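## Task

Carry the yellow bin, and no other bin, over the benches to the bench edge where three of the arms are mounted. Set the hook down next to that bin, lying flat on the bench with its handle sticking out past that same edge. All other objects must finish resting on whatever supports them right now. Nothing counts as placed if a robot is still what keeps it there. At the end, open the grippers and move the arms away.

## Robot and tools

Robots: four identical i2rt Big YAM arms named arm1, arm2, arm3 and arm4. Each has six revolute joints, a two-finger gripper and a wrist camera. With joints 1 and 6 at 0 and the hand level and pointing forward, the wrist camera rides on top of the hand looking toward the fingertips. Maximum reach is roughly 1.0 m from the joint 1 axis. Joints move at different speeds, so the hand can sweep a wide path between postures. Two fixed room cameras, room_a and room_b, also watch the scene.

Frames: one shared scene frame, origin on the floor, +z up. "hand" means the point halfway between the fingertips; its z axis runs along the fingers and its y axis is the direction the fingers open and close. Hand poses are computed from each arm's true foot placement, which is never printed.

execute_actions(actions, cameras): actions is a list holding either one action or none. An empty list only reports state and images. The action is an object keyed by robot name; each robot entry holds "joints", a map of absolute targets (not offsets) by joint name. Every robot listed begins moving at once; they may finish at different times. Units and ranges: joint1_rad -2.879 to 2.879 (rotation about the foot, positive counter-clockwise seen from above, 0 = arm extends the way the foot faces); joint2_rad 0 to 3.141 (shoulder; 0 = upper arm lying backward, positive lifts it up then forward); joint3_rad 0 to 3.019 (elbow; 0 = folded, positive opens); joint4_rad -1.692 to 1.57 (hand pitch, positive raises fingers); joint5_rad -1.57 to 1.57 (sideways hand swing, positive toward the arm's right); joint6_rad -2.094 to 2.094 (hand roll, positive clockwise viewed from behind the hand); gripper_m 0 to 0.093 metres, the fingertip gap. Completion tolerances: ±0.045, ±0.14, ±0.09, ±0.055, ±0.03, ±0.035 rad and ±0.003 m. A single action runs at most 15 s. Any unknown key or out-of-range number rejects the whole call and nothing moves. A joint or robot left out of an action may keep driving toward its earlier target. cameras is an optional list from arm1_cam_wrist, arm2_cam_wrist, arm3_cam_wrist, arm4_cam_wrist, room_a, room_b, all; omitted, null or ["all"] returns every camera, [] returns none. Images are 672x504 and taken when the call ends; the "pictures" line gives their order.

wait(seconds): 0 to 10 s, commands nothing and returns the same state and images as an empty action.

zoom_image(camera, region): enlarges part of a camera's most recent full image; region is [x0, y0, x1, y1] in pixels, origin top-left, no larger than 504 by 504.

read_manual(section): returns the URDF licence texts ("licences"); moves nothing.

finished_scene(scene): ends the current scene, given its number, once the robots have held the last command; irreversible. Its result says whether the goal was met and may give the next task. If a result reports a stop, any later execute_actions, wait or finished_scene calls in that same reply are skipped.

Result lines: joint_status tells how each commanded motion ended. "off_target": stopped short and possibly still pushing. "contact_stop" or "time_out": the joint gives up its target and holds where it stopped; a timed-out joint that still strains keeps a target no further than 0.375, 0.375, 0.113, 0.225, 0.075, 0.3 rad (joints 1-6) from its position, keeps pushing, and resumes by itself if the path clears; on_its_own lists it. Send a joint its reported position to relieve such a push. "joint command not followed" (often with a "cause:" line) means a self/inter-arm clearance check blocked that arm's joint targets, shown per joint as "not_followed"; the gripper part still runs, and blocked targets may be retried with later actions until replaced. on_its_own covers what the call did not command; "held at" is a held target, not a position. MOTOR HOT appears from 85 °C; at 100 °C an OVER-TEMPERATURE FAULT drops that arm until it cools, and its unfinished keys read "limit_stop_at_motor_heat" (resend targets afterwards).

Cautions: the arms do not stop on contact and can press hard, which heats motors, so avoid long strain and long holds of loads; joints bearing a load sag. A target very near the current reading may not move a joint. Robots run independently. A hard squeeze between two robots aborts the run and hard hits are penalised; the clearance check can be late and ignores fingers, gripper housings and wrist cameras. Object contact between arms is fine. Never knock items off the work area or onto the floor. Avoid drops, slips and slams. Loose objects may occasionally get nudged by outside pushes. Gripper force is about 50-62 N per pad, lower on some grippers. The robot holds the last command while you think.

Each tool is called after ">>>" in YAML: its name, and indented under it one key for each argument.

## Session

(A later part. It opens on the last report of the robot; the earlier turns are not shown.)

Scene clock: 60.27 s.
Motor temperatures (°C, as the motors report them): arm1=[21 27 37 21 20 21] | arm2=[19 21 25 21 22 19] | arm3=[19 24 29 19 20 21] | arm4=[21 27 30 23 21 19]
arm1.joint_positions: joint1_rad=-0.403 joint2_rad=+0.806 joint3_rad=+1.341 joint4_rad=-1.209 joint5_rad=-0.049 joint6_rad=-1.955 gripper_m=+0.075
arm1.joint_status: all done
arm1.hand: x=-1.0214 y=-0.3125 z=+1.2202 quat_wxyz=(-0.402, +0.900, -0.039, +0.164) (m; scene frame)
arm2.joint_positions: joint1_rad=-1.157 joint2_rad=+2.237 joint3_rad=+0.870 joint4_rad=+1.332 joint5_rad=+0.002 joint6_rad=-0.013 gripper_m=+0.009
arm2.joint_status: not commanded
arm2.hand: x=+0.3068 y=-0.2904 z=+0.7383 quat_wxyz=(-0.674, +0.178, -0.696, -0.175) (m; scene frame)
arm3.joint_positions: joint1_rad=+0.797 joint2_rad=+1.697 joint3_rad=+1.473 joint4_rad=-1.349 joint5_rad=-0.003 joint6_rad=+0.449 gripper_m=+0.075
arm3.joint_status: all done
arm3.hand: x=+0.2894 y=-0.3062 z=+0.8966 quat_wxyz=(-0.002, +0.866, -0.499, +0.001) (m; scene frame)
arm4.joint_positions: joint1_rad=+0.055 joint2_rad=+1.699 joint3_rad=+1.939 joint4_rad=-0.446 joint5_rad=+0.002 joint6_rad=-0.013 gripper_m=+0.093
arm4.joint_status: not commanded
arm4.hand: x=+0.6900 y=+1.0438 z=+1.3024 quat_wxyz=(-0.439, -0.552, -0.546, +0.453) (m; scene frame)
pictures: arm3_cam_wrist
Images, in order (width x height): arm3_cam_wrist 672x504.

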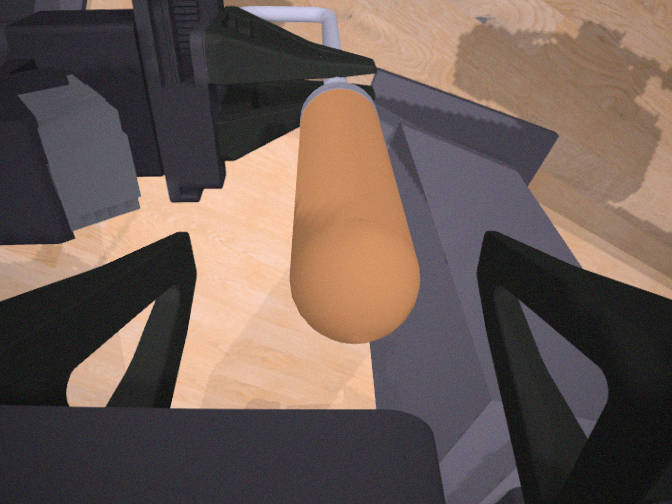

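>>> execute_actions:
  actions:
    - {"arm3":{"joints":{"joint2_rad":1.72,"joint3_rad":1.388,"joint4_rad":-1.235,"gripper_m":0.06}}}
  cameras: []

>>> execute_actions:
  actions:
    - {"arm3":{"joints":{"gripper_m":0}}}
  cameras: ["arm3_cam_wrist","arm4_cam_wrist"]

Scene clock: 63.30 s.
Motor temperatures (°C, as the motors report them): arm1=[21 27 37 21 20 21] | arm2=[19 21 25 21 22 19] | arm3=[19 25 29 19 20 21] | arm4=[21 27 30 23 21 19]
arm1.joint_positions: joint1_rad=-0.403 joint2_rad=+0.806 joint3_rad=+1.341 joint4_rad=-1.209 joint5_rad=-0.049 joint6_rad=-1.955 gripper_m=+0.075
arm1.joint_status: not commanded
arm1.hand: x=-1.0214 y=-0.3125 z=+1.2202 quat_wxyz=(-0.402, +0.900, -0.039, +0.164) (m; scene frame)
arm2.joint_positions: joint1_rad=-1.157 joint2_rad=+2.237 joint3_rad=+0.870 joint4_rad=+1.332 joint5_rad=+0.002 joint6_rad=-0.013 gripper_m=+0.009
arm2.joint_status: not commanded
arm2.hand: x=+0.3068 y=-0.2904 z=+0.7383 quat_wxyz=(-0.674, +0.178, -0.696, -0.175) (m; scene frame)
arm3.joint_positions: joint1_rad=+0.797 joint2_rad=+1.706 joint3_rad=+1.395 joint4_rad=-1.255 joint5_rad=-0.003 joint6_rad=+0.449 gripper_m=+0.060
arm3.joint_status: all done
arm3.hand: x=+0.2927 y=-0.3082 z=+0.8634 quat_wxyz=(-0.002, +0.866, -0.499, -0.002) (m; scene frame)
arm4.joint_positions: joint1_rad=+0.055 joint2_rad=+1.699 joint3_rad=+1.939 joint4_rad=-0.446 joint5_rad=+0.002 joint6_rad=-0.013 gripper_m=+0.093
arm4.joint_status: not commanded
arm4.hand: x=+0.6900 y=+1.0438 z=+1.3024 quat_wxyz=(-0.439, -0.552, -0.546, +0.453) (m; scene frame)
pictures: none
No camera images: the call's "cameras" was empty. Leave "cameras" out to get every camera's image.

Scene clock: 63.93 s.
Motor temperatures (°C, as the motors report them): arm1=[21 26 37 21 20 21] | arm2=[19 21 25 21 22 19] | arm3=[19 25 29 19 20 21] | arm4=[21 27 30 23 21 19]
arm1.joint_positions: joint1_rad=-0.403 joint2_rad=+0.806 joint3_rad=+1.341 joint4_rad=-1.209 joint5_rad=-0.049 joint6_rad=-1.955 gripper_m=+0.075
arm1.joint_status: not commanded
arm1.hand: x=-1.0214 y=-0.3125 z=+1.2202 quat_wxyz=(-0.402, +0.900, -0.039, +0.164) (m; scene frame)
arm2.joint_positions: joint1_rad=-1.157 joint2_rad=+2.237 joint3_rad=+0.870 joint4_rad=+1.332 joint5_rad=+0.002 joint6_rad=-0.013 gripper_m=+0.009
arm2.joint_status: not commanded
arm2.hand: x=+0.3067 y=-0.2903 z=+0.7383 quat_wxyz=(-0.673, +0.178, -0.696, -0.175) (m; scene frame)
arm3.joint_positions: joint1_rad=+0.796 joint2_rad=+1.706 joint3_rad=+1.395 joint4_rad=-1.255 joint5_rad=-0.001 joint6_rad=+0.448 gripper_m=+0.029
arm3.joint_status: gripper_m off_target (ended at +0.029, target +0.000)
arm3.hand: x=+0.2931 y=-0.3075 z=+0.8634 quat_wxyz=(-0.003, +0.866, -0.499, -0.002) (m; scene frame)
arm4.joint_positions: joint1_rad=+0.055 joint2_rad=+1.699 joint3_rad=+1.939 joint4_rad=-0.446 joint5_rad=+0.002 joint6_rad=-0.013 gripper_m=+0.093
arm4.joint_status: not commanded
arm4.hand: x=+0.6900 y=+1.0438 z=+1.3024 quat_wxyz=(-0.439, -0.552, -0.546, +0.453) (m; scene frame)
pictures: arm3_cam_wrist, arm4_cam_wrist
Images, in order (width x height): arm3_cam_wrist 672x504, arm4_cam_wrist 672x504.

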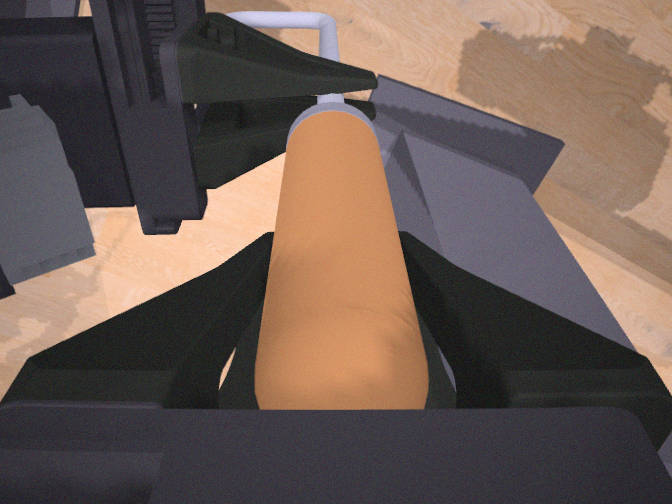

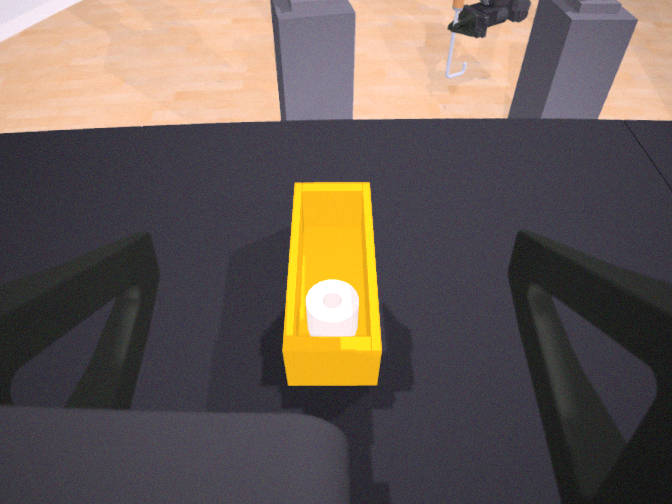

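>>> execute_actions:
  actions:
    - {"arm2":{"joints":{"gripper_m":0.093,"joint2_rad":2.237,"joint4_rad":1.33}}}
  cameras: []

>>> execute_actions:
  actions:
    - {"arm3":{"joints":{"joint1_rad":-0.15,"joint6_rad":-1.57}}}
  cameras: []

>>> execute_actions:
  actions:
    - {"arm3":{"joints":{"joint2_rad":1.3,"joint4_rad":-0.95}},"arm2":{"joints":{"joint1_rad":-0.84,"joint2_rad":1.3,"joint3_rad":1.0,"joint4_rad":0.55}}}
  cameras: ["arm3_cam_wrist"]

>>> execute_actions:
  actions:
    - {"arm3":{"joints":{"joint2_rad":1.7,"joint3_rad":1.77,"joint4_rad":0.58}}}
  cameras: ["arm2_cam_wrist","arm4_cam_wrist"]

Scene clock: 68.47 s.
Motor temperatures (°C, as the motors report them): arm1=[21 26 37 21 20 21] | arm2=[19 22 25 21 22 19] | arm3=[19 25 29 19 20 21] | arm4=[21 27 30 23 21 19]
arm1.joint_positions: joint1_rad=-0.403 joint2_rad=+0.806 joint3_rad=+1.341 joint4_rad=-1.209 joint5_rad=-0.049 joint6_rad=-1.955 gripper_m=+0.075
arm1.joint_status: not commanded
arm1.hand: x=-1.0214 y=-0.3125 z=+1.2202 quat_wxyz=(-0.402, +0.900, -0.039, +0.164) (m; scene frame)
arm2.joint_positions: joint1_rad=-1.157 joint2_rad=+2.237 joint3_rad=+0.870 joint4_rad=+1.332 joint5_rad=+0.002 joint6_rad=-0.013 gripper_m=+0.093
arm2.joint_status: all done
arm2.hand: x=+0.3067 y=-0.2903 z=+0.7383 quat_wxyz=(-0.673, +0.178, -0.696, -0.175) (m; scene frame)
arm3.joint_positions: joint1_rad=+0.796 joint2_rad=+1.720 joint3_rad=+1.387 joint4_rad=-1.254 joint5_rad=-0.001 joint6_rad=+0.448 gripper_m=+0.029
arm3.joint_status: not commanded
arm3.hand: x=+0.2955 y=-0.3090 z=+0.8539 quat_wxyz=(-0.002, +0.866, -0.499, +0.009) (m; scene frame)
arm4.joint_positions: joint1_rad=+0.055 joint2_rad=+1.699 joint3_rad=+1.939 joint4_rad=-0.446 joint5_rad=+0.002 joint6_rad=-0.013 gripper_m=+0.093
arm4.joint_status: not commanded
arm4.hand: x=+0.6900 y=+1.0438 z=+1.3024 quat_wxyz=(-0.439, -0.552, -0.546, +0.453) (m; scene frame)
pictures: none
No camera images: the call's "cameras" was empty. Leave "cameras" out to get every camera's image.

Scene clock: 70.83 s.
Motor temperatures (°C, as the motors report them): arm1=[21 26 37 21 20 21] | arm2=[19 22 25 21 22 19] | arm3=[19 25 29 19 20 21] | arm4=[21 27 30 23 21 19]
arm1.joint_positions: joint1_rad=-0.403 joint2_rad=+0.806 joint3_rad=+1.341 joint4_rad=-1.209 joint5_rad=-0.049 joint6_rad=-1.955 gripper_m=+0.075
arm1.joint_status: not commanded
arm1.hand: x=-1.0214 y=-0.3125 z=+1.2202 quat_wxyz=(-0.402, +0.900, -0.039, +0.164) (m; scene frame)
arm2.joint_positions: joint1_rad=-1.157 joint2_rad=+2.237 joint3_rad=+0.870 joint4_rad=+1.332 joint5_rad=+0.002 joint6_rad=-0.013 gripper_m=+0.093
arm2.joint_status: not commanded
arm2.hand: x=+0.3067 y=-0.2903 z=+0.7383 quat_wxyz=(-0.673, +0.178, -0.696, -0.175) (m; scene frame)
arm3.joint_positions: joint1_rad=-0.152 joint2_rad=+1.722 joint3_rad=+1.387 joint4_rad=-1.240 joint5_rad=+0.003 joint6_rad=-1.560 gripper_m=+0.029
arm3.joint_status: all done
arm3.hand: x=+0.6987 y=-0.0863 z=+0.8556 quat_wxyz=(+0.000, +1.000, +0.007, +0.004) (m; scene frame)
arm4.joint_positions: joint1_rad=+0.055 joint2_rad=+1.699 joint3_rad=+1.939 joint4_rad=-0.446 joint5_rad=+0.002 joint6_rad=-0.013 gripper_m=+0.093
arm4.joint_status: not commanded
arm4.hand: x=+0.6900 y=+1.0438 z=+1.3024 quat_wxyz=(-0.439, -0.552, -0.546, +0.453) (m; scene frame)
pictures: none
No camera images: the call's "cameras" was empty. Leave "cameras" out to get every camera's image.

Scene clock: 72.37 s.
Motor temperatures (°C, as the motors report them): arm1=[21 26 37 21 20 21] | arm2=[19 22 25 21 22 19] | arm3=[19 25 29 19 20 21] | arm4=[21 27 30 23 21 19]
arm1.joint_positions: joint1_rad=-0.403 joint2_rad=+0.806 joint3_rad=+1.341 joint4_rad=-1.209 joint5_rad=-0.049 joint6_rad=-1.955 gripper_m=+0.075
arm1.joint_status: not commanded
arm1.hand: x=-1.0214 y=-0.3125 z=+1.2202 quat_wxyz=(-0.402, +0.900, -0.039, +0.164) (m; scene frame)
arm2.joint_positions: joint1_rad=-0.838 joint2_rad=+1.294 joint3_rad=+0.970 joint4_rad=+0.565 joint5_rad=-0.002 joint6_rad=-0.013 gripper_m=+0.093
arm2.joint_status: all done
arm2.hand: x=+0.1526 y=-0.1742 z=+1.1876 quat_wxyz=(-0.723, +0.245, -0.563, -0.316) (m; scene frame)
arm3.joint_positions: joint1_rad=-0.152 joint2_rad=+1.318 joint3_rad=+1.366 joint4_rad=-0.982 joint5_rad=+0.003 joint6_rad=-1.562 gripper_m=+0.029
arm3.joint_status: all done
arm3.hand: x=+0.6974 y=-0.0723 z=+1.0673 quat_wxyz=(-0.316, +0.949, +0.008, -0.002) (m; scene frame)
arm4.joint_positions: joint1_rad=+0.055 joint2_rad=+1.699 joint3_rad=+1.939 joint4_rad=-0.446 joint5_rad=+0.002 joint6_rad=-0.013 gripper_m=+0.093
arm4.joint_status: not commanded
arm4.hand: x=+0.6900 y=+1.0438 z=+1.3024 quat_wxyz=(-0.439, -0.552, -0.546, +0.453) (m; scene frame)
pictures: arm3_cam_wrist
Images, in order (width x height): arm3_cam_wrist 672x504.

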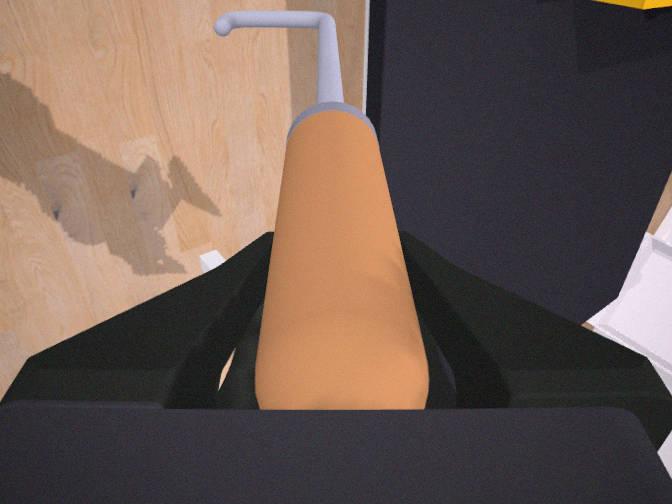

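Scene clock: 75.80 s.
Motor temperatures (°C, as the motors report them): arm1=[21 25 37 21 20 21] | arm2=[19 21 27 21 22 19] | arm3=[19 25 32 19 20 21] | arm4=[21 27 31 23 21 19]
arm1.joint_positions: joint1_rad=-0.403 joint2_rad=+0.806 joint3_rad=+1.341 joint4_rad=-1.209 joint5_rad=-0.049 joint6_rad=-1.955 gripper_m=+0.075
arm1.joint_status: not commanded
arm1.hand: x=-1.0214 y=-0.3125 z=+1.2202 quat_wxyz=(-0.402, +0.900, -0.039, +0.164) (m; scene frame)
arm2.joint_positions: joint1_rad=-0.838 joint2_rad=+1.294 joint3_rad=+0.970 joint4_rad=+0.565 joint5_rad=-0.002 joint6_rad=-0.013 gripper_m=+0.093
arm2.joint_status: not commanded
arm2.hand: x=+0.1526 y=-0.1742 z=+1.1876 quat_wxyz=(-0.723, +0.245, -0.563, -0.316) (m; scene frame)
arm3.joint_positions: joint1_rad=-0.152 joint2_rad=+1.747 joint3_rad=+1.676 joint4_rad=+0.514 joint5_rad=+0.003 joint6_rad=-1.564 gripper_m=+0.029
arm3.joint_status: joint3_rad time_out (moved +0.310 of +0.404); joint4_rad time_out (moved +1.496 of +1.562); the others done
arm3.on_its_own: joint3_rad reads +1.676 and still pushes toward +1.770 since a time_out; joint4_rad reads +0.514 and still pushes toward +0.580 since a time_out
arm3.hand: x=+0.6904 y=+0.1643 z=+1.3031 quat_wxyz=(-0.846, +0.532, +0.005, -0.012) (m; scene frame)
arm4.joint_positions: joint1_rad=+0.055 joint2_rad=+1.699 joint3_rad=+1.939 joint4_rad=-0.446 joint5_rad=+0.002 joint6_rad=-0.013 gripper_m=+0.093
arm4.joint_status: not commanded
arm4.hand: x=+0.6900 y=+1.0438 z=+1.3024 quat_wxyz=(-0.439, -0.552, -0.546, +0.453) (m; scene frame)
pictures: arm2_cam_wrist, arm4_cam_wrist
Images, in order (width x height): arm2_cam_wrist 672x504, arm4_cam_wrist 672x504.

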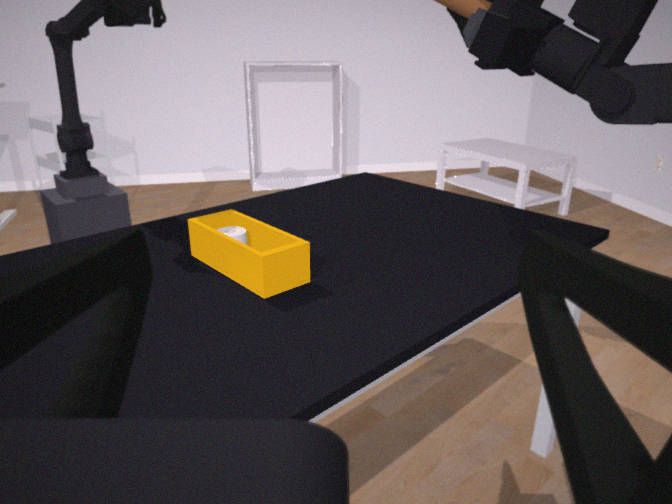

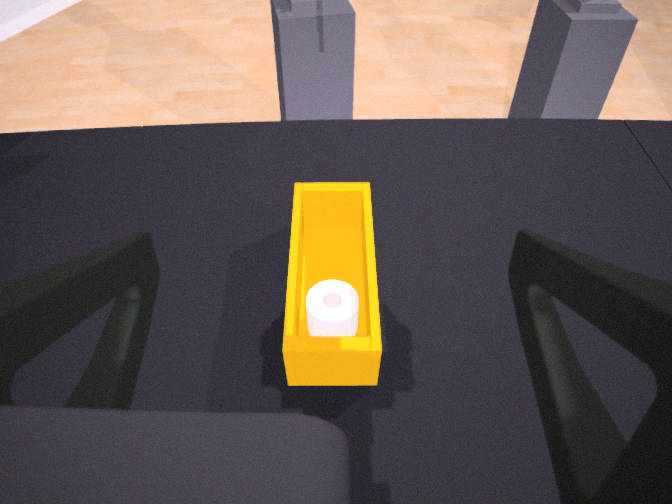

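>>> execute_actions:
  actions:
    - {"arm3":{"joints":{"joint2_rad":2.2}}}
  cameras: ["arm2_cam_wrist","arm4_cam_wrist"]

Scene clock: 79.30 s.
Motor temperatures (°C, as the motors report them): arm1=[21 25 37 21 20 21] | arm2=[19 21 28 21 22 19] | arm3=[19 26 33 19 20 21] | arm4=[21 27 31 23 21 19]
arm1.joint_positions: joint1_rad=-0.403 joint2_rad=+0.806 joint3_rad=+1.341 joint4_rad=-1.209 joint5_rad=-0.049 joint6_rad=-1.955 gripper_m=+0.075
arm1.joint_status: not commanded
arm1.hand: x=-1.0214 y=-0.3125 z=+1.2202 quat_wxyz=(-0.402, +0.900, -0.039, +0.164) (m; scene frame)
arm2.joint_positions: joint1_rad=-0.838 joint2_rad=+1.294 joint3_rad=+0.970 joint4_rad=+0.565 joint5_rad=-0.002 joint6_rad=-0.013 gripper_m=+0.093
arm2.joint_status: not commanded
arm2.hand: x=+0.1526 y=-0.1742 z=+1.1876 quat_wxyz=(-0.723, +0.245, -0.563, -0.316) (m; scene frame)
arm3.joint_positions: joint1_rad=-0.152 joint2_rad=+2.252 joint3_rad=+1.724 joint4_rad=+0.558 joint5_rad=+0.003 joint6_rad=-1.567 gripper_m=+0.029
arm3.joint_status: all done
arm3.hand: x=+0.6882 y=+0.2966 z=+0.9308 quat_wxyz=(-0.719, +0.695, +0.008, -0.008) (m; scene frame)
arm4.joint_positions: joint1_rad=+0.055 joint2_rad=+1.699 joint3_rad=+1.939 joint4_rad=-0.446 joint5_rad=+0.002 joint6_rad=-0.013 gripper_m=+0.093
arm4.joint_status: not commanded
arm4.hand: x=+0.6900 y=+1.0438 z=+1.3024 quat_wxyz=(-0.439, -0.552, -0.546, +0.453) (m; scene frame)
pictures: arm2_cam_wrist, arm4_cam_wrist
Images, in order (width x height): arm2_cam_wrist 672x504, arm4_cam_wrist 672x504.

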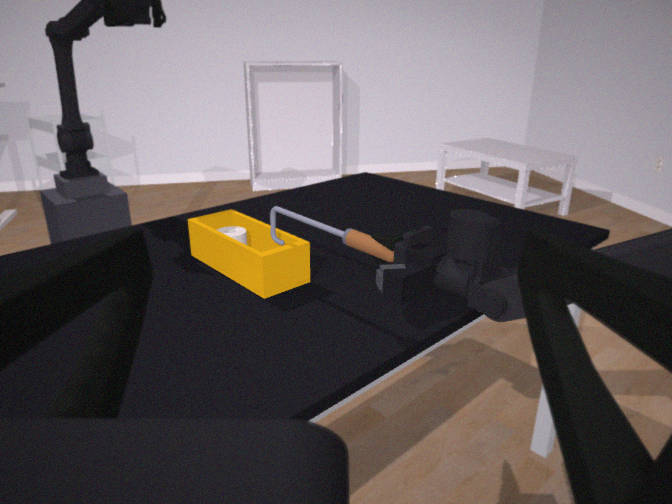

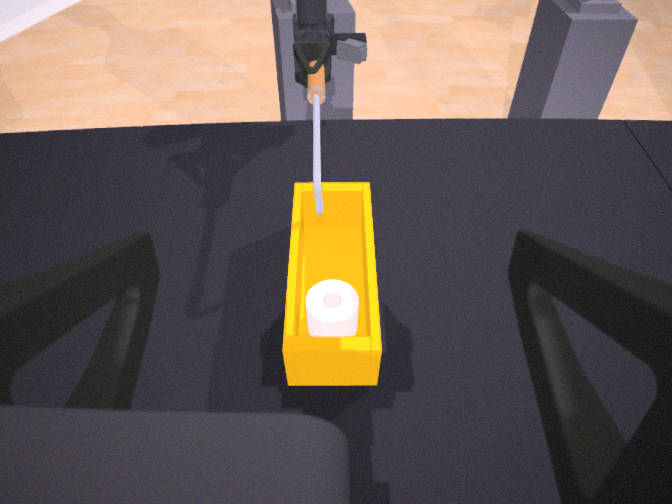

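>>> execute_actions:
  actions:
    - {"arm3":{"joints":{"joint1_rad":-0.125,"joint2_rad":2.19,"joint3_rad":1.59,"joint4_rad":0.60}}}
  cameras: ["arm2_cam_wrist"]

>>> execute_actions:
  actions:
    - {"arm3":{"joints":{"joint2_rad":2.075,"joint3_rad":1.38,"joint4_rad":0.70}}}
  cameras: ["arm2_cam_wrist"]

>>> execute_actions:
  actions:
    - {"arm3":{"joints":{"joint2_rad":1.96,"joint3_rad":1.17,"joint4_rad":0.795}}}
  cameras: []

>>> execute_actions:
  actions:
    - {"arm3":{"joints":{"joint2_rad":1.85,"joint3_rad":0.98,"joint4_rad":0.875}}}
  cameras: []

>>> execute_actions:
  actions:
    - {"arm3":{"joints":{"joint2_rad":1.75,"joint3_rad":0.81,"joint4_rad":0.945}}}
  cameras: ["arm2_cam_wrist","arm3_cam_wrist","arm4_cam_wrist"]

Scene clock: 84.00 s.
Motor temperatures (°C, as the motors report them): arm1=[21 25 37 21 20 21] | arm2=[19 21 29 21 22 19] | arm3=[19 27 33 19 20 21] | arm4=[21 27 31 23 21 19]
arm1.joint_positions: joint1_rad=-0.403 joint2_rad=+0.806 joint3_rad=+1.341 joint4_rad=-1.209 joint5_rad=-0.049 joint6_rad=-1.955 gripper_m=+0.075
arm1.joint_status: not commanded
arm1.hand: x=-1.0214 y=-0.3125 z=+1.2202 quat_wxyz=(-0.402, +0.900, -0.039, +0.164) (m; scene frame)
arm2.joint_positions: joint1_rad=-0.838 joint2_rad=+1.294 joint3_rad=+0.970 joint4_rad=+0.565 joint5_rad=-0.002 joint6_rad=-0.013 gripper_m=+0.093
arm2.joint_status: not commanded
arm2.hand: x=+0.1526 y=-0.1742 z=+1.1876 quat_wxyz=(-0.723, +0.245, -0.563, -0.316) (m; scene frame)
arm3.joint_positions: joint1_rad=-0.128 joint2_rad=+2.229 joint3_rad=+1.595 joint4_rad=+0.583 joint5_rad=+0.003 joint6_rad=-1.567 gripper_m=+0.029
arm3.joint_status: all done
arm3.hand: x=+0.6688 y=+0.2678 z=+0.8837 quat_wxyz=(-0.690, +0.723, +0.017, -0.016) (m; scene frame)
arm4.joint_positions: joint1_rad=+0.055 joint2_rad=+1.699 joint3_rad=+1.939 joint4_rad=-0.446 joint5_rad=+0.002 joint6_rad=-0.013 gripper_m=+0.093
arm4.joint_status: not commanded
arm4.hand: x=+0.6900 y=+1.0438 z=+1.3024 quat_wxyz=(-0.439, -0.552, -0.546, +0.453) (m; scene frame)
pictures: arm2_cam_wrist
Images, in order (width x height): arm2_cam_wrist 672x504.

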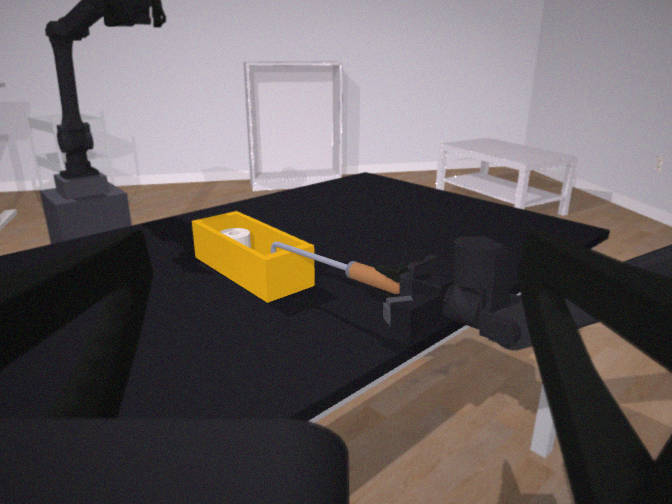

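Scene clock: 84.87 s.
Motor temperatures (°C, as the motors report them): arm1=[21 25 37 21 20 21] | arm2=[19 21 29 21 22 19] | arm3=[19 27 33 19 20 21] | arm4=[21 27 31 23 21 19]
arm1.joint_positions: joint1_rad=-0.403 joint2_rad=+0.806 joint3_rad=+1.341 joint4_rad=-1.209 joint5_rad=-0.049 joint6_rad=-1.955 gripper_m=+0.075
arm1.joint_status: not commanded
arm1.hand: x=-1.0214 y=-0.3125 z=+1.2202 quat_wxyz=(-0.402, +0.900, -0.039, +0.164) (m; scene frame)
arm2.joint_positions: joint1_rad=-0.838 joint2_rad=+1.294 joint3_rad=+0.970 joint4_rad=+0.565 joint5_rad=-0.002 joint6_rad=-0.013 gripper_m=+0.093
arm2.joint_status: not commanded
arm2.hand: x=+0.1526 y=-0.1742 z=+1.1876 quat_wxyz=(-0.723, +0.245, -0.563, -0.316) (m; scene frame)
arm3.joint_positions: joint1_rad=-0.128 joint2_rad=+2.110 joint3_rad=+1.386 joint4_rad=+0.658 joint5_rad=+0.003 joint6_rad=-1.567 gripper_m=+0.029
arm3.joint_status: all done
arm3.hand: x=+0.6715 y=+0.2135 z=+0.8853 quat_wxyz=(-0.685, +0.728, +0.017, -0.016) (m; scene frame)
arm4.joint_positions: joint1_rad=+0.055 joint2_rad=+1.699 joint3_rad=+1.939 joint4_rad=-0.446 joint5_rad=+0.002 joint6_rad=-0.013 gripper_m=+0.093
arm4.joint_status: not commanded
arm4.hand: x=+0.6900 y=+1.0438 z=+1.3024 quat_wxyz=(-0.439, -0.552, -0.546, +0.453) (m; scene frame)
pictures: arm2_cam_wrist
Images, in order (width x height): arm2_cam_wrist 672x504.

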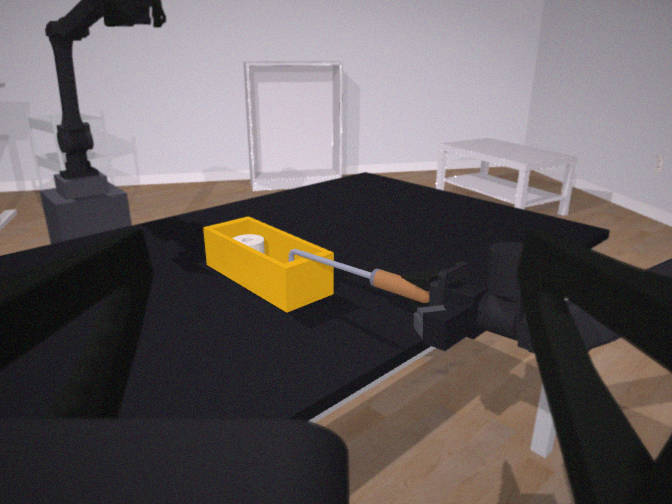

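Scene clock: 85.73 s.
Motor temperatures (°C, as the motors report them): arm1=[21 25 37 21 20 21] | arm2=[19 21 30 21 22 19] | arm3=[19 27 32 19 20 21] | arm4=[21 27 31 23 21 19]
arm1.joint_positions: joint1_rad=-0.403 joint2_rad=+0.806 joint3_rad=+1.341 joint4_rad=-1.209 joint5_rad=-0.049 joint6_rad=-1.955 gripper_m=+0.075
arm1.joint_status: not commanded
arm1.hand: x=-1.0214 y=-0.3125 z=+1.2202 quat_wxyz=(-0.402, +0.900, -0.039, +0.164) (m; scene frame)
arm2.joint_positions: joint1_rad=-0.838 joint2_rad=+1.294 joint3_rad=+0.970 joint4_rad=+0.565 joint5_rad=-0.002 joint6_rad=-0.013 gripper_m=+0.093
arm2.joint_status: not commanded
arm2.hand: x=+0.1526 y=-0.1742 z=+1.1876 quat_wxyz=(-0.723, +0.245, -0.563, -0.316) (m; scene frame)
arm3.joint_positions: joint1_rad=-0.128 joint2_rad=+1.994 joint3_rad=+1.174 joint4_rad=+0.749 joint5_rad=+0.003 joint6_rad=-1.567 gripper_m=+0.029
arm3.joint_status: all done
arm3.hand: x=+0.6745 y=+0.1527 z=+0.8847 quat_wxyz=(-0.683, +0.730, +0.017, -0.016) (m; scene frame)
arm4.joint_positions: joint1_rad=+0.055 joint2_rad=+1.699 joint3_rad=+1.939 joint4_rad=-0.446 joint5_rad=+0.002 joint6_rad=-0.013 gripper_m=+0.093
arm4.joint_status: not commanded
arm4.hand: x=+0.6900 y=+1.0438 z=+1.3024 quat_wxyz=(-0.439, -0.552, -0.546, +0.453) (m; scene frame)
pictures: none
No camera images: the call's "cameras" was empty. Leave "cameras" out to get every camera's image.

Scene clock: 86.57 s.
Motor temperatures (°C, as the motors report them): arm1=[21 25 38 21 20 21] | arm2=[19 21 30 21 22 19] | arm3=[19 27 32 19 20 21] | arm4=[21 27 31 23 21 19]
arm1.joint_positions: joint1_rad=-0.403 joint2_rad=+0.806 joint3_rad=+1.341 joint4_rad=-1.209 joint5_rad=-0.049 joint6_rad=-1.955 gripper_m=+0.075
arm1.joint_status: not commanded
arm1.hand: x=-1.0214 y=-0.3125 z=+1.2202 quat_wxyz=(-0.402, +0.900, -0.039, +0.164) (m; scene frame)
arm2.joint_positions: joint1_rad=-0.838 joint2_rad=+1.294 joint3_rad=+0.970 joint4_rad=+0.565 joint5_rad=-0.002 joint6_rad=-0.013 gripper_m=+0.093
arm2.joint_status: not commanded
arm2.hand: x=+0.1526 y=-0.1742 z=+1.1876 quat_wxyz=(-0.723, +0.245, -0.563, -0.316) (m; scene frame)
arm3.joint_positions: joint1_rad=-0.128 joint2_rad=+1.883 joint3_rad=+0.981 joint4_rad=+0.825 joint5_rad=+0.003 joint6_rad=-1.567 gripper_m=+0.029
arm3.joint_status: all done
arm3.hand: x=+0.6775 y=+0.0924 z=+0.8849 quat_wxyz=(-0.681, +0.732, +0.017, -0.016) (m; scene frame)
arm4.joint_positions: joint1_rad=+0.055 joint2_rad=+1.699 joint3_rad=+1.939 joint4_rad=-0.446 joint5_rad=+0.002 joint6_rad=-0.013 gripper_m=+0.093
arm4.joint_status: not commanded
arm4.hand: x=+0.6900 y=+1.0438 z=+1.3024 quat_wxyz=(-0.439, -0.552, -0.546, +0.453) (m; scene frame)
pictures: none
No camera images: the call's "cameras" was empty. Leave "cameras" out to get every camera's image.

Scene clock: 87.37 s.
Motor temperatures (°C, as the motors report them): arm1=[21 25 38 21 20 21] | arm2=[19 21 30 21 22 19] | arm3=[19 27 32 19 20 21] | arm4=[21 27 31 23 21 19]
arm1.joint_positions: joint1_rad=-0.403 joint2_rad=+0.806 joint3_rad=+1.341 joint4_rad=-1.209 joint5_rad=-0.049 joint6_rad=-1.955 gripper_m=+0.075
arm1.joint_status: not commanded
arm1.hand: x=-1.0214 y=-0.3125 z=+1.2202 quat_wxyz=(-0.402, +0.900, -0.039, +0.164) (m; scene frame)
arm2.joint_positions: joint1_rad=-0.838 joint2_rad=+1.294 joint3_rad=+0.970 joint4_rad=+0.565 joint5_rad=-0.002 joint6_rad=-0.013 gripper_m=+0.093
arm2.joint_status: not commanded
arm2.hand: x=+0.1526 y=-0.1742 z=+1.1876 quat_wxyz=(-0.723, +0.245, -0.563, -0.316) (m; scene frame)
arm3.joint_positions: joint1_rad=-0.128 joint2_rad=+1.781 joint3_rad=+0.809 joint4_rad=+0.892 joint5_rad=+0.003 joint6_rad=-1.567 gripper_m=+0.029
arm3.joint_status: all done
arm3.hand: x=+0.6803 y=+0.0352 z=+0.8842 quat_wxyz=(-0.680, +0.733, +0.017, -0.016) (m; scene frame)
arm4.joint_positions: joint1_rad=+0.055 joint2_rad=+1.699 joint3_rad=+1.939 joint4_rad=-0.446 joint5_rad=+0.002 joint6_rad=-0.013 gripper_m=+0.093
arm4.joint_status: not commanded
arm4.hand: x=+0.6900 y=+1.0438 z=+1.3024 quat_wxyz=(-0.439, -0.552, -0.546, +0.453) (m; scene frame)
pictures: arm2_cam_wrist, arm3_cam_wrist, arm4_cam_wrist
Images, in order (width x height): arm2_cam_wrist 672x504, arm3_cam_wrist 672x504, arm4_cam_wrist 672x504.

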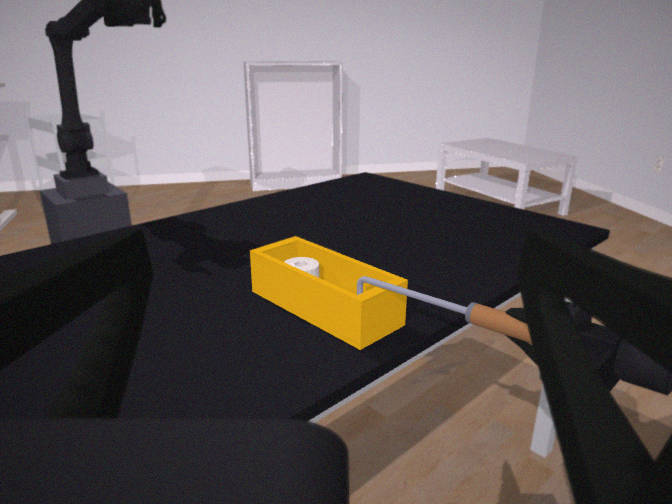

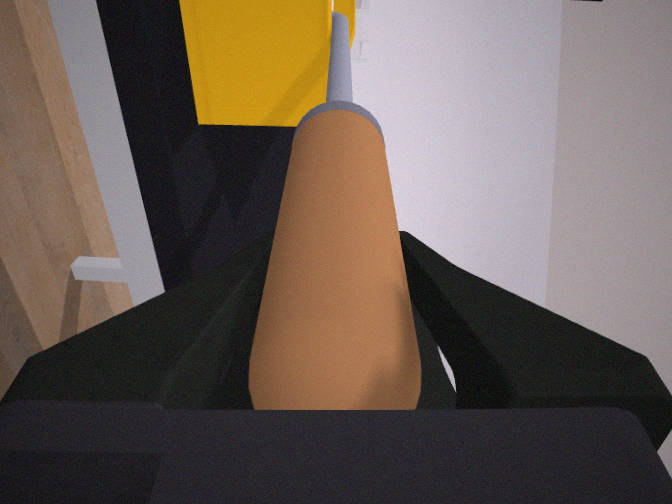

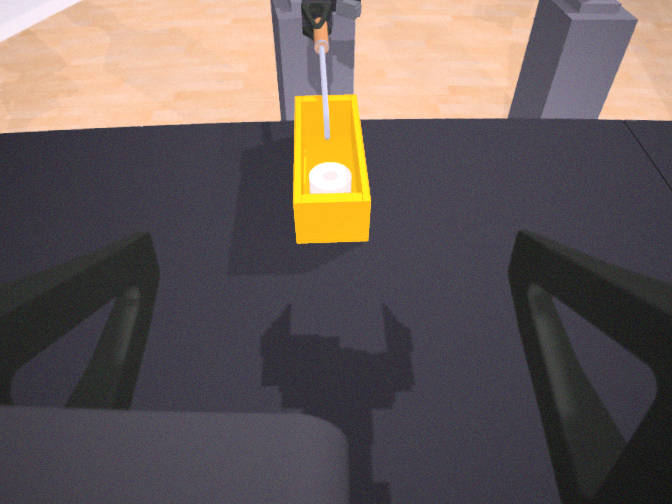

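>>> execute_actions:
  actions:
    - {"arm3":{"joints":{"joint2_rad":1.685,"joint3_rad":0.71,"joint4_rad":0.98}}}
  cameras: ["arm2_cam_wrist"]

>>> execute_actions:
  actions:
    - {"arm3":{"joints":{"joint3_rad":1.05}},"arm4":{"joints":{"joint2_rad":1.4,"joint3_rad":1.6}}}
  cameras: []

>>> execute_actions:
  actions:
    - {"arm3":{"joints":{"joint1_rad":0.045,"joint2_rad":1.9,"joint3_rad":1.37,"joint4_rad":0.78}}}
  cameras: ["arm2_cam_wrist"]

Scene clock: 95.47 s.
Motor temperatures (°C, as the motors report them): arm1=[21 25 38 21 20 21] | arm2=[19 21 31 21 22 19] | arm3=[19 27 30 19 20 21] | arm4=[21 27 31 23 21 19]
arm1.joint_positions: joint1_rad=-0.403 joint2_rad=+0.806 joint3_rad=+1.341 joint4_rad=-1.209 joint5_rad=-0.049 joint6_rad=-1.955 gripper_m=+0.075
arm1.joint_status: not commanded
arm1.hand: x=-1.0214 y=-0.3125 z=+1.2202 quat_wxyz=(-0.402, +0.900, -0.039, +0.164) (m; scene frame)
arm2.joint_positions: joint1_rad=-0.838 joint2_rad=+1.294 joint3_rad=+0.970 joint4_rad=+0.565 joint5_rad=-0.002 joint6_rad=-0.013 gripper_m=+0.093
arm2.joint_status: not commanded
arm2.hand: x=+0.1526 y=-0.1742 z=+1.1876 quat_wxyz=(-0.723, +0.245, -0.563, -0.316) (m; scene frame)
arm3.joint_positions: joint1_rad=-0.128 joint2_rad=+1.716 joint3_rad=+0.706 joint4_rad=+0.926 joint5_rad=+0.003 joint6_rad=-1.567 gripper_m=+0.029
arm3.joint_status: all done
arm3.hand: x=+0.6821 y=-0.0002 z=+0.8840 quat_wxyz=(-0.678, +0.734, +0.017, -0.016) (m; scene frame)
arm4.joint_positions: joint1_rad=+0.055 joint2_rad=+1.699 joint3_rad=+1.939 joint4_rad=-0.446 joint5_rad=+0.002 joint6_rad=-0.013 gripper_m=+0.093
arm4.joint_status: not commanded
arm4.hand: x=+0.6900 y=+1.0438 z=+1.3024 quat_wxyz=(-0.439, -0.552, -0.546, +0.453) (m; scene frame)
pictures: arm2_cam_wrist
Images, in order (width x height): arm2_cam_wrist 672x504.

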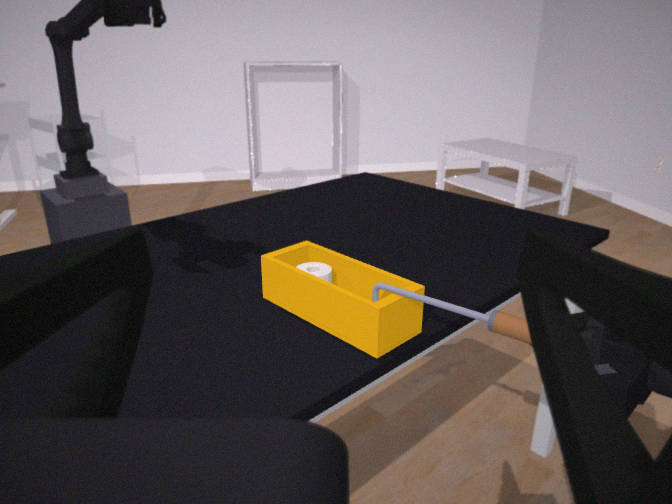

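Scene clock: 96.87 s.
Motor temperatures (°C, as the motors report them): arm1=[21 25 38 21 20 21] | arm2=[19 21 31 21 22 19] | arm3=[19 27 30 19 20 21] | arm4=[21 27 31 23 21 19]
arm1.joint_positions: joint1_rad=-0.403 joint2_rad=+0.806 joint3_rad=+1.341 joint4_rad=-1.209 joint5_rad=-0.049 joint6_rad=-1.955 gripper_m=+0.075
arm1.joint_status: not commanded
arm1.hand: x=-1.0214 y=-0.3125 z=+1.2202 quat_wxyz=(-0.402, +0.900, -0.039, +0.164) (m; scene frame)
arm2.joint_positions: joint1_rad=-0.838 joint2_rad=+1.294 joint3_rad=+0.970 joint4_rad=+0.565 joint5_rad=-0.002 joint6_rad=-0.013 gripper_m=+0.093
arm2.joint_status: not commanded
arm2.hand: x=+0.1526 y=-0.1742 z=+1.1876 quat_wxyz=(-0.723, +0.245, -0.563, -0.316) (m; scene frame)
arm3.joint_positions: joint1_rad=-0.128 joint2_rad=+1.712 joint3_rad=+1.000 joint4_rad=+0.930 joint5_rad=+0.003 joint6_rad=-1.567 gripper_m=+0.029
arm3.joint_status: all done
arm3.hand: x=+0.6775 y=+0.0785 z=+1.0326 quat_wxyz=(-0.781, +0.624, +0.015, -0.019) (m; scene frame)
arm4.joint_positions: joint1_rad=+0.055 joint2_rad=+1.385 joint3_rad=+1.597 joint4_rad=-0.447 joint5_rad=+0.002 joint6_rad=-0.013 gripper_m=+0.093
arm4.joint_status: all done
arm4.hand: x=+0.6924 y=+1.1620 z=+1.3030 quat_wxyz=(-0.431, -0.558, -0.552, +0.445) (m; scene frame)
pictures: none
No camera images: the call's "cameras" was empty. Leave "cameras" out to get every camera's image.

Scene clock: 98.23 s.
Motor temperatures (°C, as the motors report them): arm1=[21 24 38 21 20 21] | arm2=[19 21 31 21 22 19] | arm3=[19 27 31 19 20 21] | arm4=[21 27 31 23 21 19]
arm1.joint_positions: joint1_rad=-0.403 joint2_rad=+0.806 joint3_rad=+1.341 joint4_rad=-1.209 joint5_rad=-0.049 joint6_rad=-1.955 gripper_m=+0.075
arm1.joint_status: not commanded
arm1.hand: x=-1.0214 y=-0.3125 z=+1.2202 quat_wxyz=(-0.402, +0.900, -0.039, +0.164) (m; scene frame)
arm2.joint_positions: joint1_rad=-0.838 joint2_rad=+1.294 joint3_rad=+0.970 joint4_rad=+0.565 joint5_rad=-0.002 joint6_rad=-0.013 gripper_m=+0.093
arm2.joint_status: not commanded
arm2.hand: x=+0.1526 y=-0.1742 z=+1.1876 quat_wxyz=(-0.723, +0.245, -0.563, -0.316) (m; scene frame)
arm3.joint_positions: joint1_rad=+0.039 joint2_rad=+1.942 joint3_rad=+1.282 joint4_rad=+0.761 joint5_rad=-0.001 joint6_rad=-1.567 gripper_m=+0.029
arm3.joint_status: all done
arm3.hand: x=+0.5451 y=+0.1588 z=+0.9825 quat_wxyz=(-0.739, +0.665, +0.073, -0.080) (m; scene frame)
arm4.joint_positions: joint1_rad=+0.055 joint2_rad=+1.385 joint3_rad=+1.597 joint4_rad=-0.447 joint5_rad=+0.002 joint6_rad=-0.013 gripper_m=+0.093
arm4.joint_status: not commanded
arm4.hand: x=+0.6924 y=+1.1620 z=+1.3030 quat_wxyz=(-0.431, -0.558, -0.552, +0.445) (m; scene frame)
pictures: arm2_cam_wrist
Images, in order (width x height): arm2_cam_wrist 672x504.

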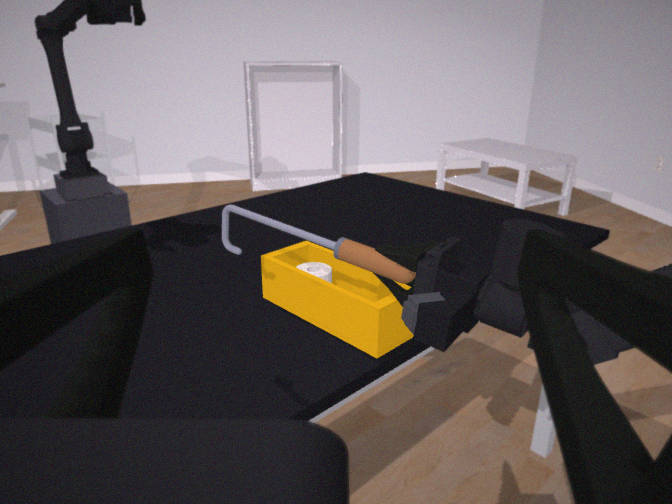

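>>> execute_actions:
  actions:
    - {"arm3":{"joints":{"joint2_rad":2.05,"joint6_rad":0}}}
  cameras: []

>>> execute_actions:
  actions:
    - {"arm3":{"joints":{"joint2_rad":2.24,"joint3_rad":1.32}}}
  cameras: ["arm2_cam_wrist","arm3_cam_wrist"]

Scene clock: 102.73 s.
Motor temperatures (°C, as the motors report them): arm1=[21 24 38 21 20 21] | arm2=[19 21 32 21 22 19] | arm3=[19 27 32 19 20 21] | arm4=[21 27 31 23 21 19]
arm1.joint_positions: joint1_rad=-0.403 joint2_rad=+0.806 joint3_rad=+1.341 joint4_rad=-1.209 joint5_rad=-0.049 joint6_rad=-1.955 gripper_m=+0.075
arm1.joint_status: not commanded
arm1.hand: x=-1.0214 y=-0.3125 z=+1.2202 quat_wxyz=(-0.402, +0.900, -0.039, +0.164) (m; scene frame)
arm2.joint_positions: joint1_rad=-0.838 joint2_rad=+1.294 joint3_rad=+0.970 joint4_rad=+0.565 joint5_rad=-0.002 joint6_rad=-0.013 gripper_m=+0.093
arm2.joint_status: not commanded
arm2.hand: x=+0.1526 y=-0.1742 z=+1.1876 quat_wxyz=(-0.723, +0.245, -0.563, -0.316) (m; scene frame)
arm3.joint_positions: joint1_rad=+0.041 joint2_rad=+2.096 joint3_rad=+1.302 joint4_rad=+0.757 joint5_rad=+0.001 joint6_rad=-0.013 gripper_m=+0.029
arm3.joint_status: all done
arm3.hand: x=+0.5415 y=+0.1738 z=+0.8753 quat_wxyz=(-0.441, +0.564, -0.445, -0.538) (m; scene frame)
arm4.joint_positions: joint1_rad=+0.055 joint2_rad=+1.385 joint3_rad=+1.597 joint4_rad=-0.447 joint5_rad=+0.002 joint6_rad=-0.013 gripper_m=+0.093
arm4.joint_status: not commanded
arm4.hand: x=+0.6924 y=+1.1620 z=+1.3030 quat_wxyz=(-0.431, -0.558, -0.552, +0.445) (m; scene frame)
pictures: none
No camera images: the call's "cameras" was empty. Leave "cameras" out to get every camera's image.

Scene clock: 103.87 s.
Motor temperatures (°C, as the motors report them): arm1=[21 24 38 21 20 21] | arm2=[19 21 32 21 22 19] | arm3=[19 27 32 19 20 21] | arm4=[21 27 31 23 21 19]
arm1.joint_positions: joint1_rad=-0.403 joint2_rad=+0.806 joint3_rad=+1.341 joint4_rad=-1.209 joint5_rad=-0.049 joint6_rad=-1.955 gripper_m=+0.075
arm1.joint_status: not commanded
arm1.hand: x=-1.0214 y=-0.3125 z=+1.2202 quat_wxyz=(-0.402, +0.900, -0.039, +0.164) (m; scene frame)
arm2.joint_positions: joint1_rad=-0.838 joint2_rad=+1.294 joint3_rad=+0.970 joint4_rad=+0.565 joint5_rad=-0.002 joint6_rad=-0.013 gripper_m=+0.093
arm2.joint_status: not commanded
arm2.hand: x=+0.1526 y=-0.1742 z=+1.1876 quat_wxyz=(-0.723, +0.245, -0.563, -0.316) (m; scene frame)
arm3.joint_positions: joint1_rad=+0.041 joint2_rad=+2.225 joint3_rad=+1.302 joint4_rad=+0.777 joint5_rad=+0.001 joint6_rad=-0.009 gripper_m=+0.029
arm3.joint_status: all done
arm3.hand: x=+0.5426 y=+0.1705 z=+0.7825 quat_wxyz=(-0.414, +0.592, -0.469, -0.508) (m; scene frame)
arm4.joint_positions: joint1_rad=+0.055 joint2_rad=+1.385 joint3_rad=+1.597 joint4_rad=-0.447 joint5_rad=+0.002 joint6_rad=-0.013 gripper_m=+0.093
arm4.joint_status: not commanded
arm4.hand: x=+0.6924 y=+1.1620 z=+1.3030 quat_wxyz=(-0.431, -0.558, -0.552, +0.445) (m; scene frame)
pictures: arm2_cam_wrist, arm3_cam_wrist
Images, in order (width x height): arm2_cam_wrist 672x504, arm3_cam_wrist 672x504.

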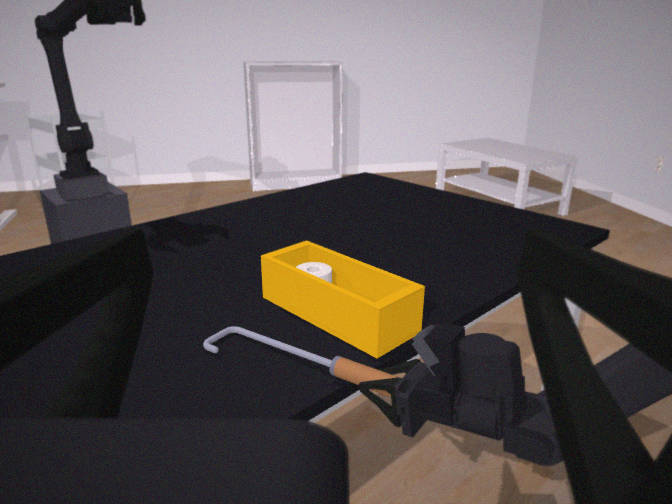

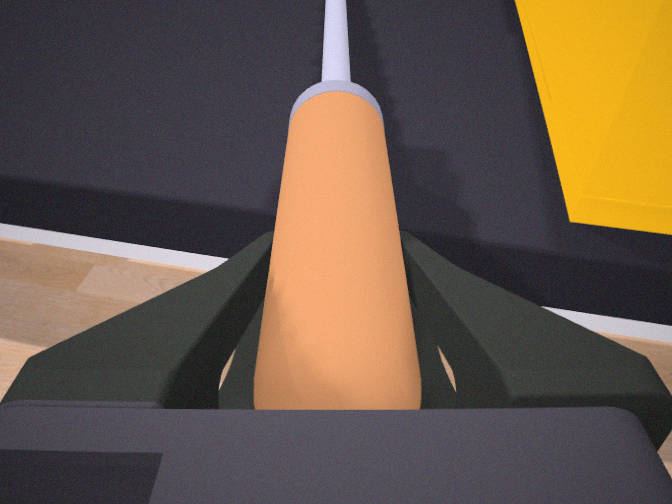

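>>> execute_actions:
  actions:
    - {"arm3":{"joints":{"gripper_m":0.07}}}
  cameras: []

>>> execute_actions:
  actions:
    - {"arm3":{"joints":{"joint2_rad":1.6,"joint3_rad":0.7}}}
  cameras: ["arm2_cam_wrist","room_a"]

Scene clock: 106.17 s.
Motor temperatures (°C, as the motors report them): arm1=[21 24 38 21 20 21] | arm2=[19 21 32 21 22 19] | arm3=[19 27 32 19 20 21] | arm4=[21 26 31 23 21 19]
arm1.joint_positions: joint1_rad=-0.403 joint2_rad=+0.806 joint3_rad=+1.341 joint4_rad=-1.209 joint5_rad=-0.049 joint6_rad=-1.955 gripper_m=+0.075
arm1.joint_status: not commanded
arm1.hand: x=-1.0214 y=-0.3125 z=+1.2202 quat_wxyz=(-0.402, +0.900, -0.039, +0.164) (m; scene frame)
arm2.joint_positions: joint1_rad=-0.838 joint2_rad=+1.294 joint3_rad=+0.970 joint4_rad=+0.565 joint5_rad=-0.002 joint6_rad=-0.013 gripper_m=+0.093
arm2.joint_status: not commanded
arm2.hand: x=+0.1526 y=-0.1742 z=+1.1876 quat_wxyz=(-0.723, +0.245, -0.563, -0.316) (m; scene frame)
arm3.joint_positions: joint1_rad=+0.041 joint2_rad=+2.225 joint3_rad=+1.302 joint4_rad=+0.777 joint5_rad=+0.001 joint6_rad=-0.009 gripper_m=+0.070
arm3.joint_status: all done
arm3.hand: x=+0.5426 y=+0.1705 z=+0.7825 quat_wxyz=(-0.414, +0.592, -0.469, -0.508) (m; scene frame)
arm4.joint_positions: joint1_rad=+0.055 joint2_rad=+1.385 joint3_rad=+1.597 joint4_rad=-0.447 joint5_rad=+0.002 joint6_rad=-0.013 gripper_m=+0.093
arm4.joint_status: not commanded
arm4.hand: x=+0.6924 y=+1.1620 z=+1.3030 quat_wxyz=(-0.431, -0.558, -0.552, +0.445) (m; scene frame)
pictures: none
No camera images: the call's "cameras" was empty. Leave "cameras" out to get every camera's image.

Scene clock: 107.47 s.
Motor temperatures (°C, as the motors report them): arm1=[21 24 38 21 20 21] | arm2=[19 21 32 21 22 19] | arm3=[19 27 31 19 20 21] | arm4=[21 26 31 23 21 19]
arm1.joint_positions: joint1_rad=-0.403 joint2_rad=+0.806 joint3_rad=+1.341 joint4_rad=-1.209 joint5_rad=-0.049 joint6_rad=-1.955 gripper_m=+0.075
arm1.joint_status: not commanded
arm1.hand: x=-1.0214 y=-0.3125 z=+1.2202 quat_wxyz=(-0.402, +0.900, -0.039, +0.164) (m; scene frame)
arm2.joint_positions: joint1_rad=-0.838 joint2_rad=+1.294 joint3_rad=+0.970 joint4_rad=+0.565 joint5_rad=-0.002 joint6_rad=-0.013 gripper_m=+0.093
arm2.joint_status: not commanded
arm2.hand: x=+0.1526 y=-0.1742 z=+1.1876 quat_wxyz=(-0.723, +0.245, -0.563, -0.316) (m; scene frame)
arm3.joint_positions: joint1_rad=+0.041 joint2_rad=+1.598 joint3_rad=+0.708 joint4_rad=+0.777 joint5_rad=+0.001 joint6_rad=-0.009 gripper_m=+0.070
arm3.joint_status: all done
arm3.hand: x=+0.5843 y=-0.0209 z=+0.9147 quat_wxyz=(-0.422, +0.584, -0.462, -0.517) (m; scene frame)
arm4.joint_positions: joint1_rad=+0.055 joint2_rad=+1.385 joint3_rad=+1.597 joint4_rad=-0.447 joint5_rad=+0.002 joint6_rad=-0.013 gripper_m=+0.093
arm4.joint_status: not commanded
arm4.hand: x=+0.6924 y=+1.1620 z=+1.3030 quat_wxyz=(-0.431, -0.558, -0.552, +0.445) (m; scene frame)
pictures: arm2_cam_wrist, room_a
Images, in order (width x height): arm2_cam_wrist 672x504, room_a 672x504.

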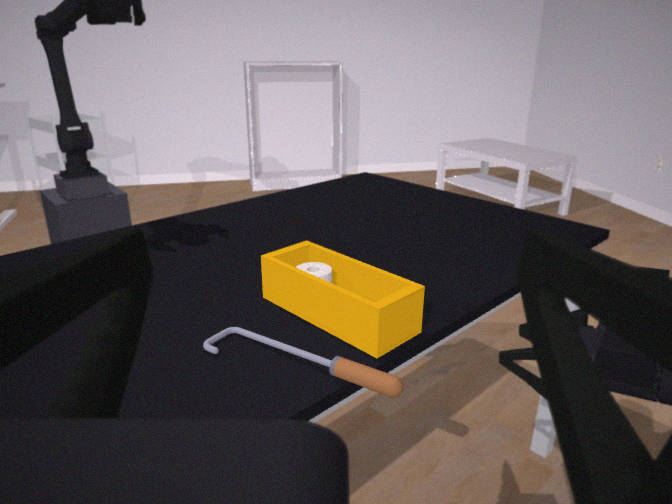

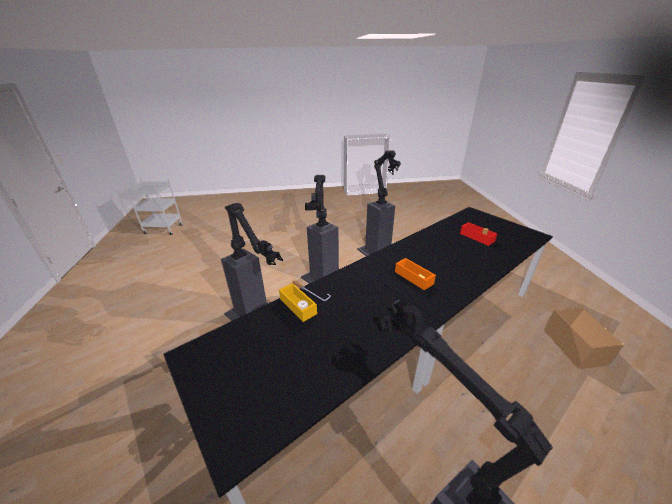

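>>> finished_scene:
  scene: 2

The scene is finished: the task was done.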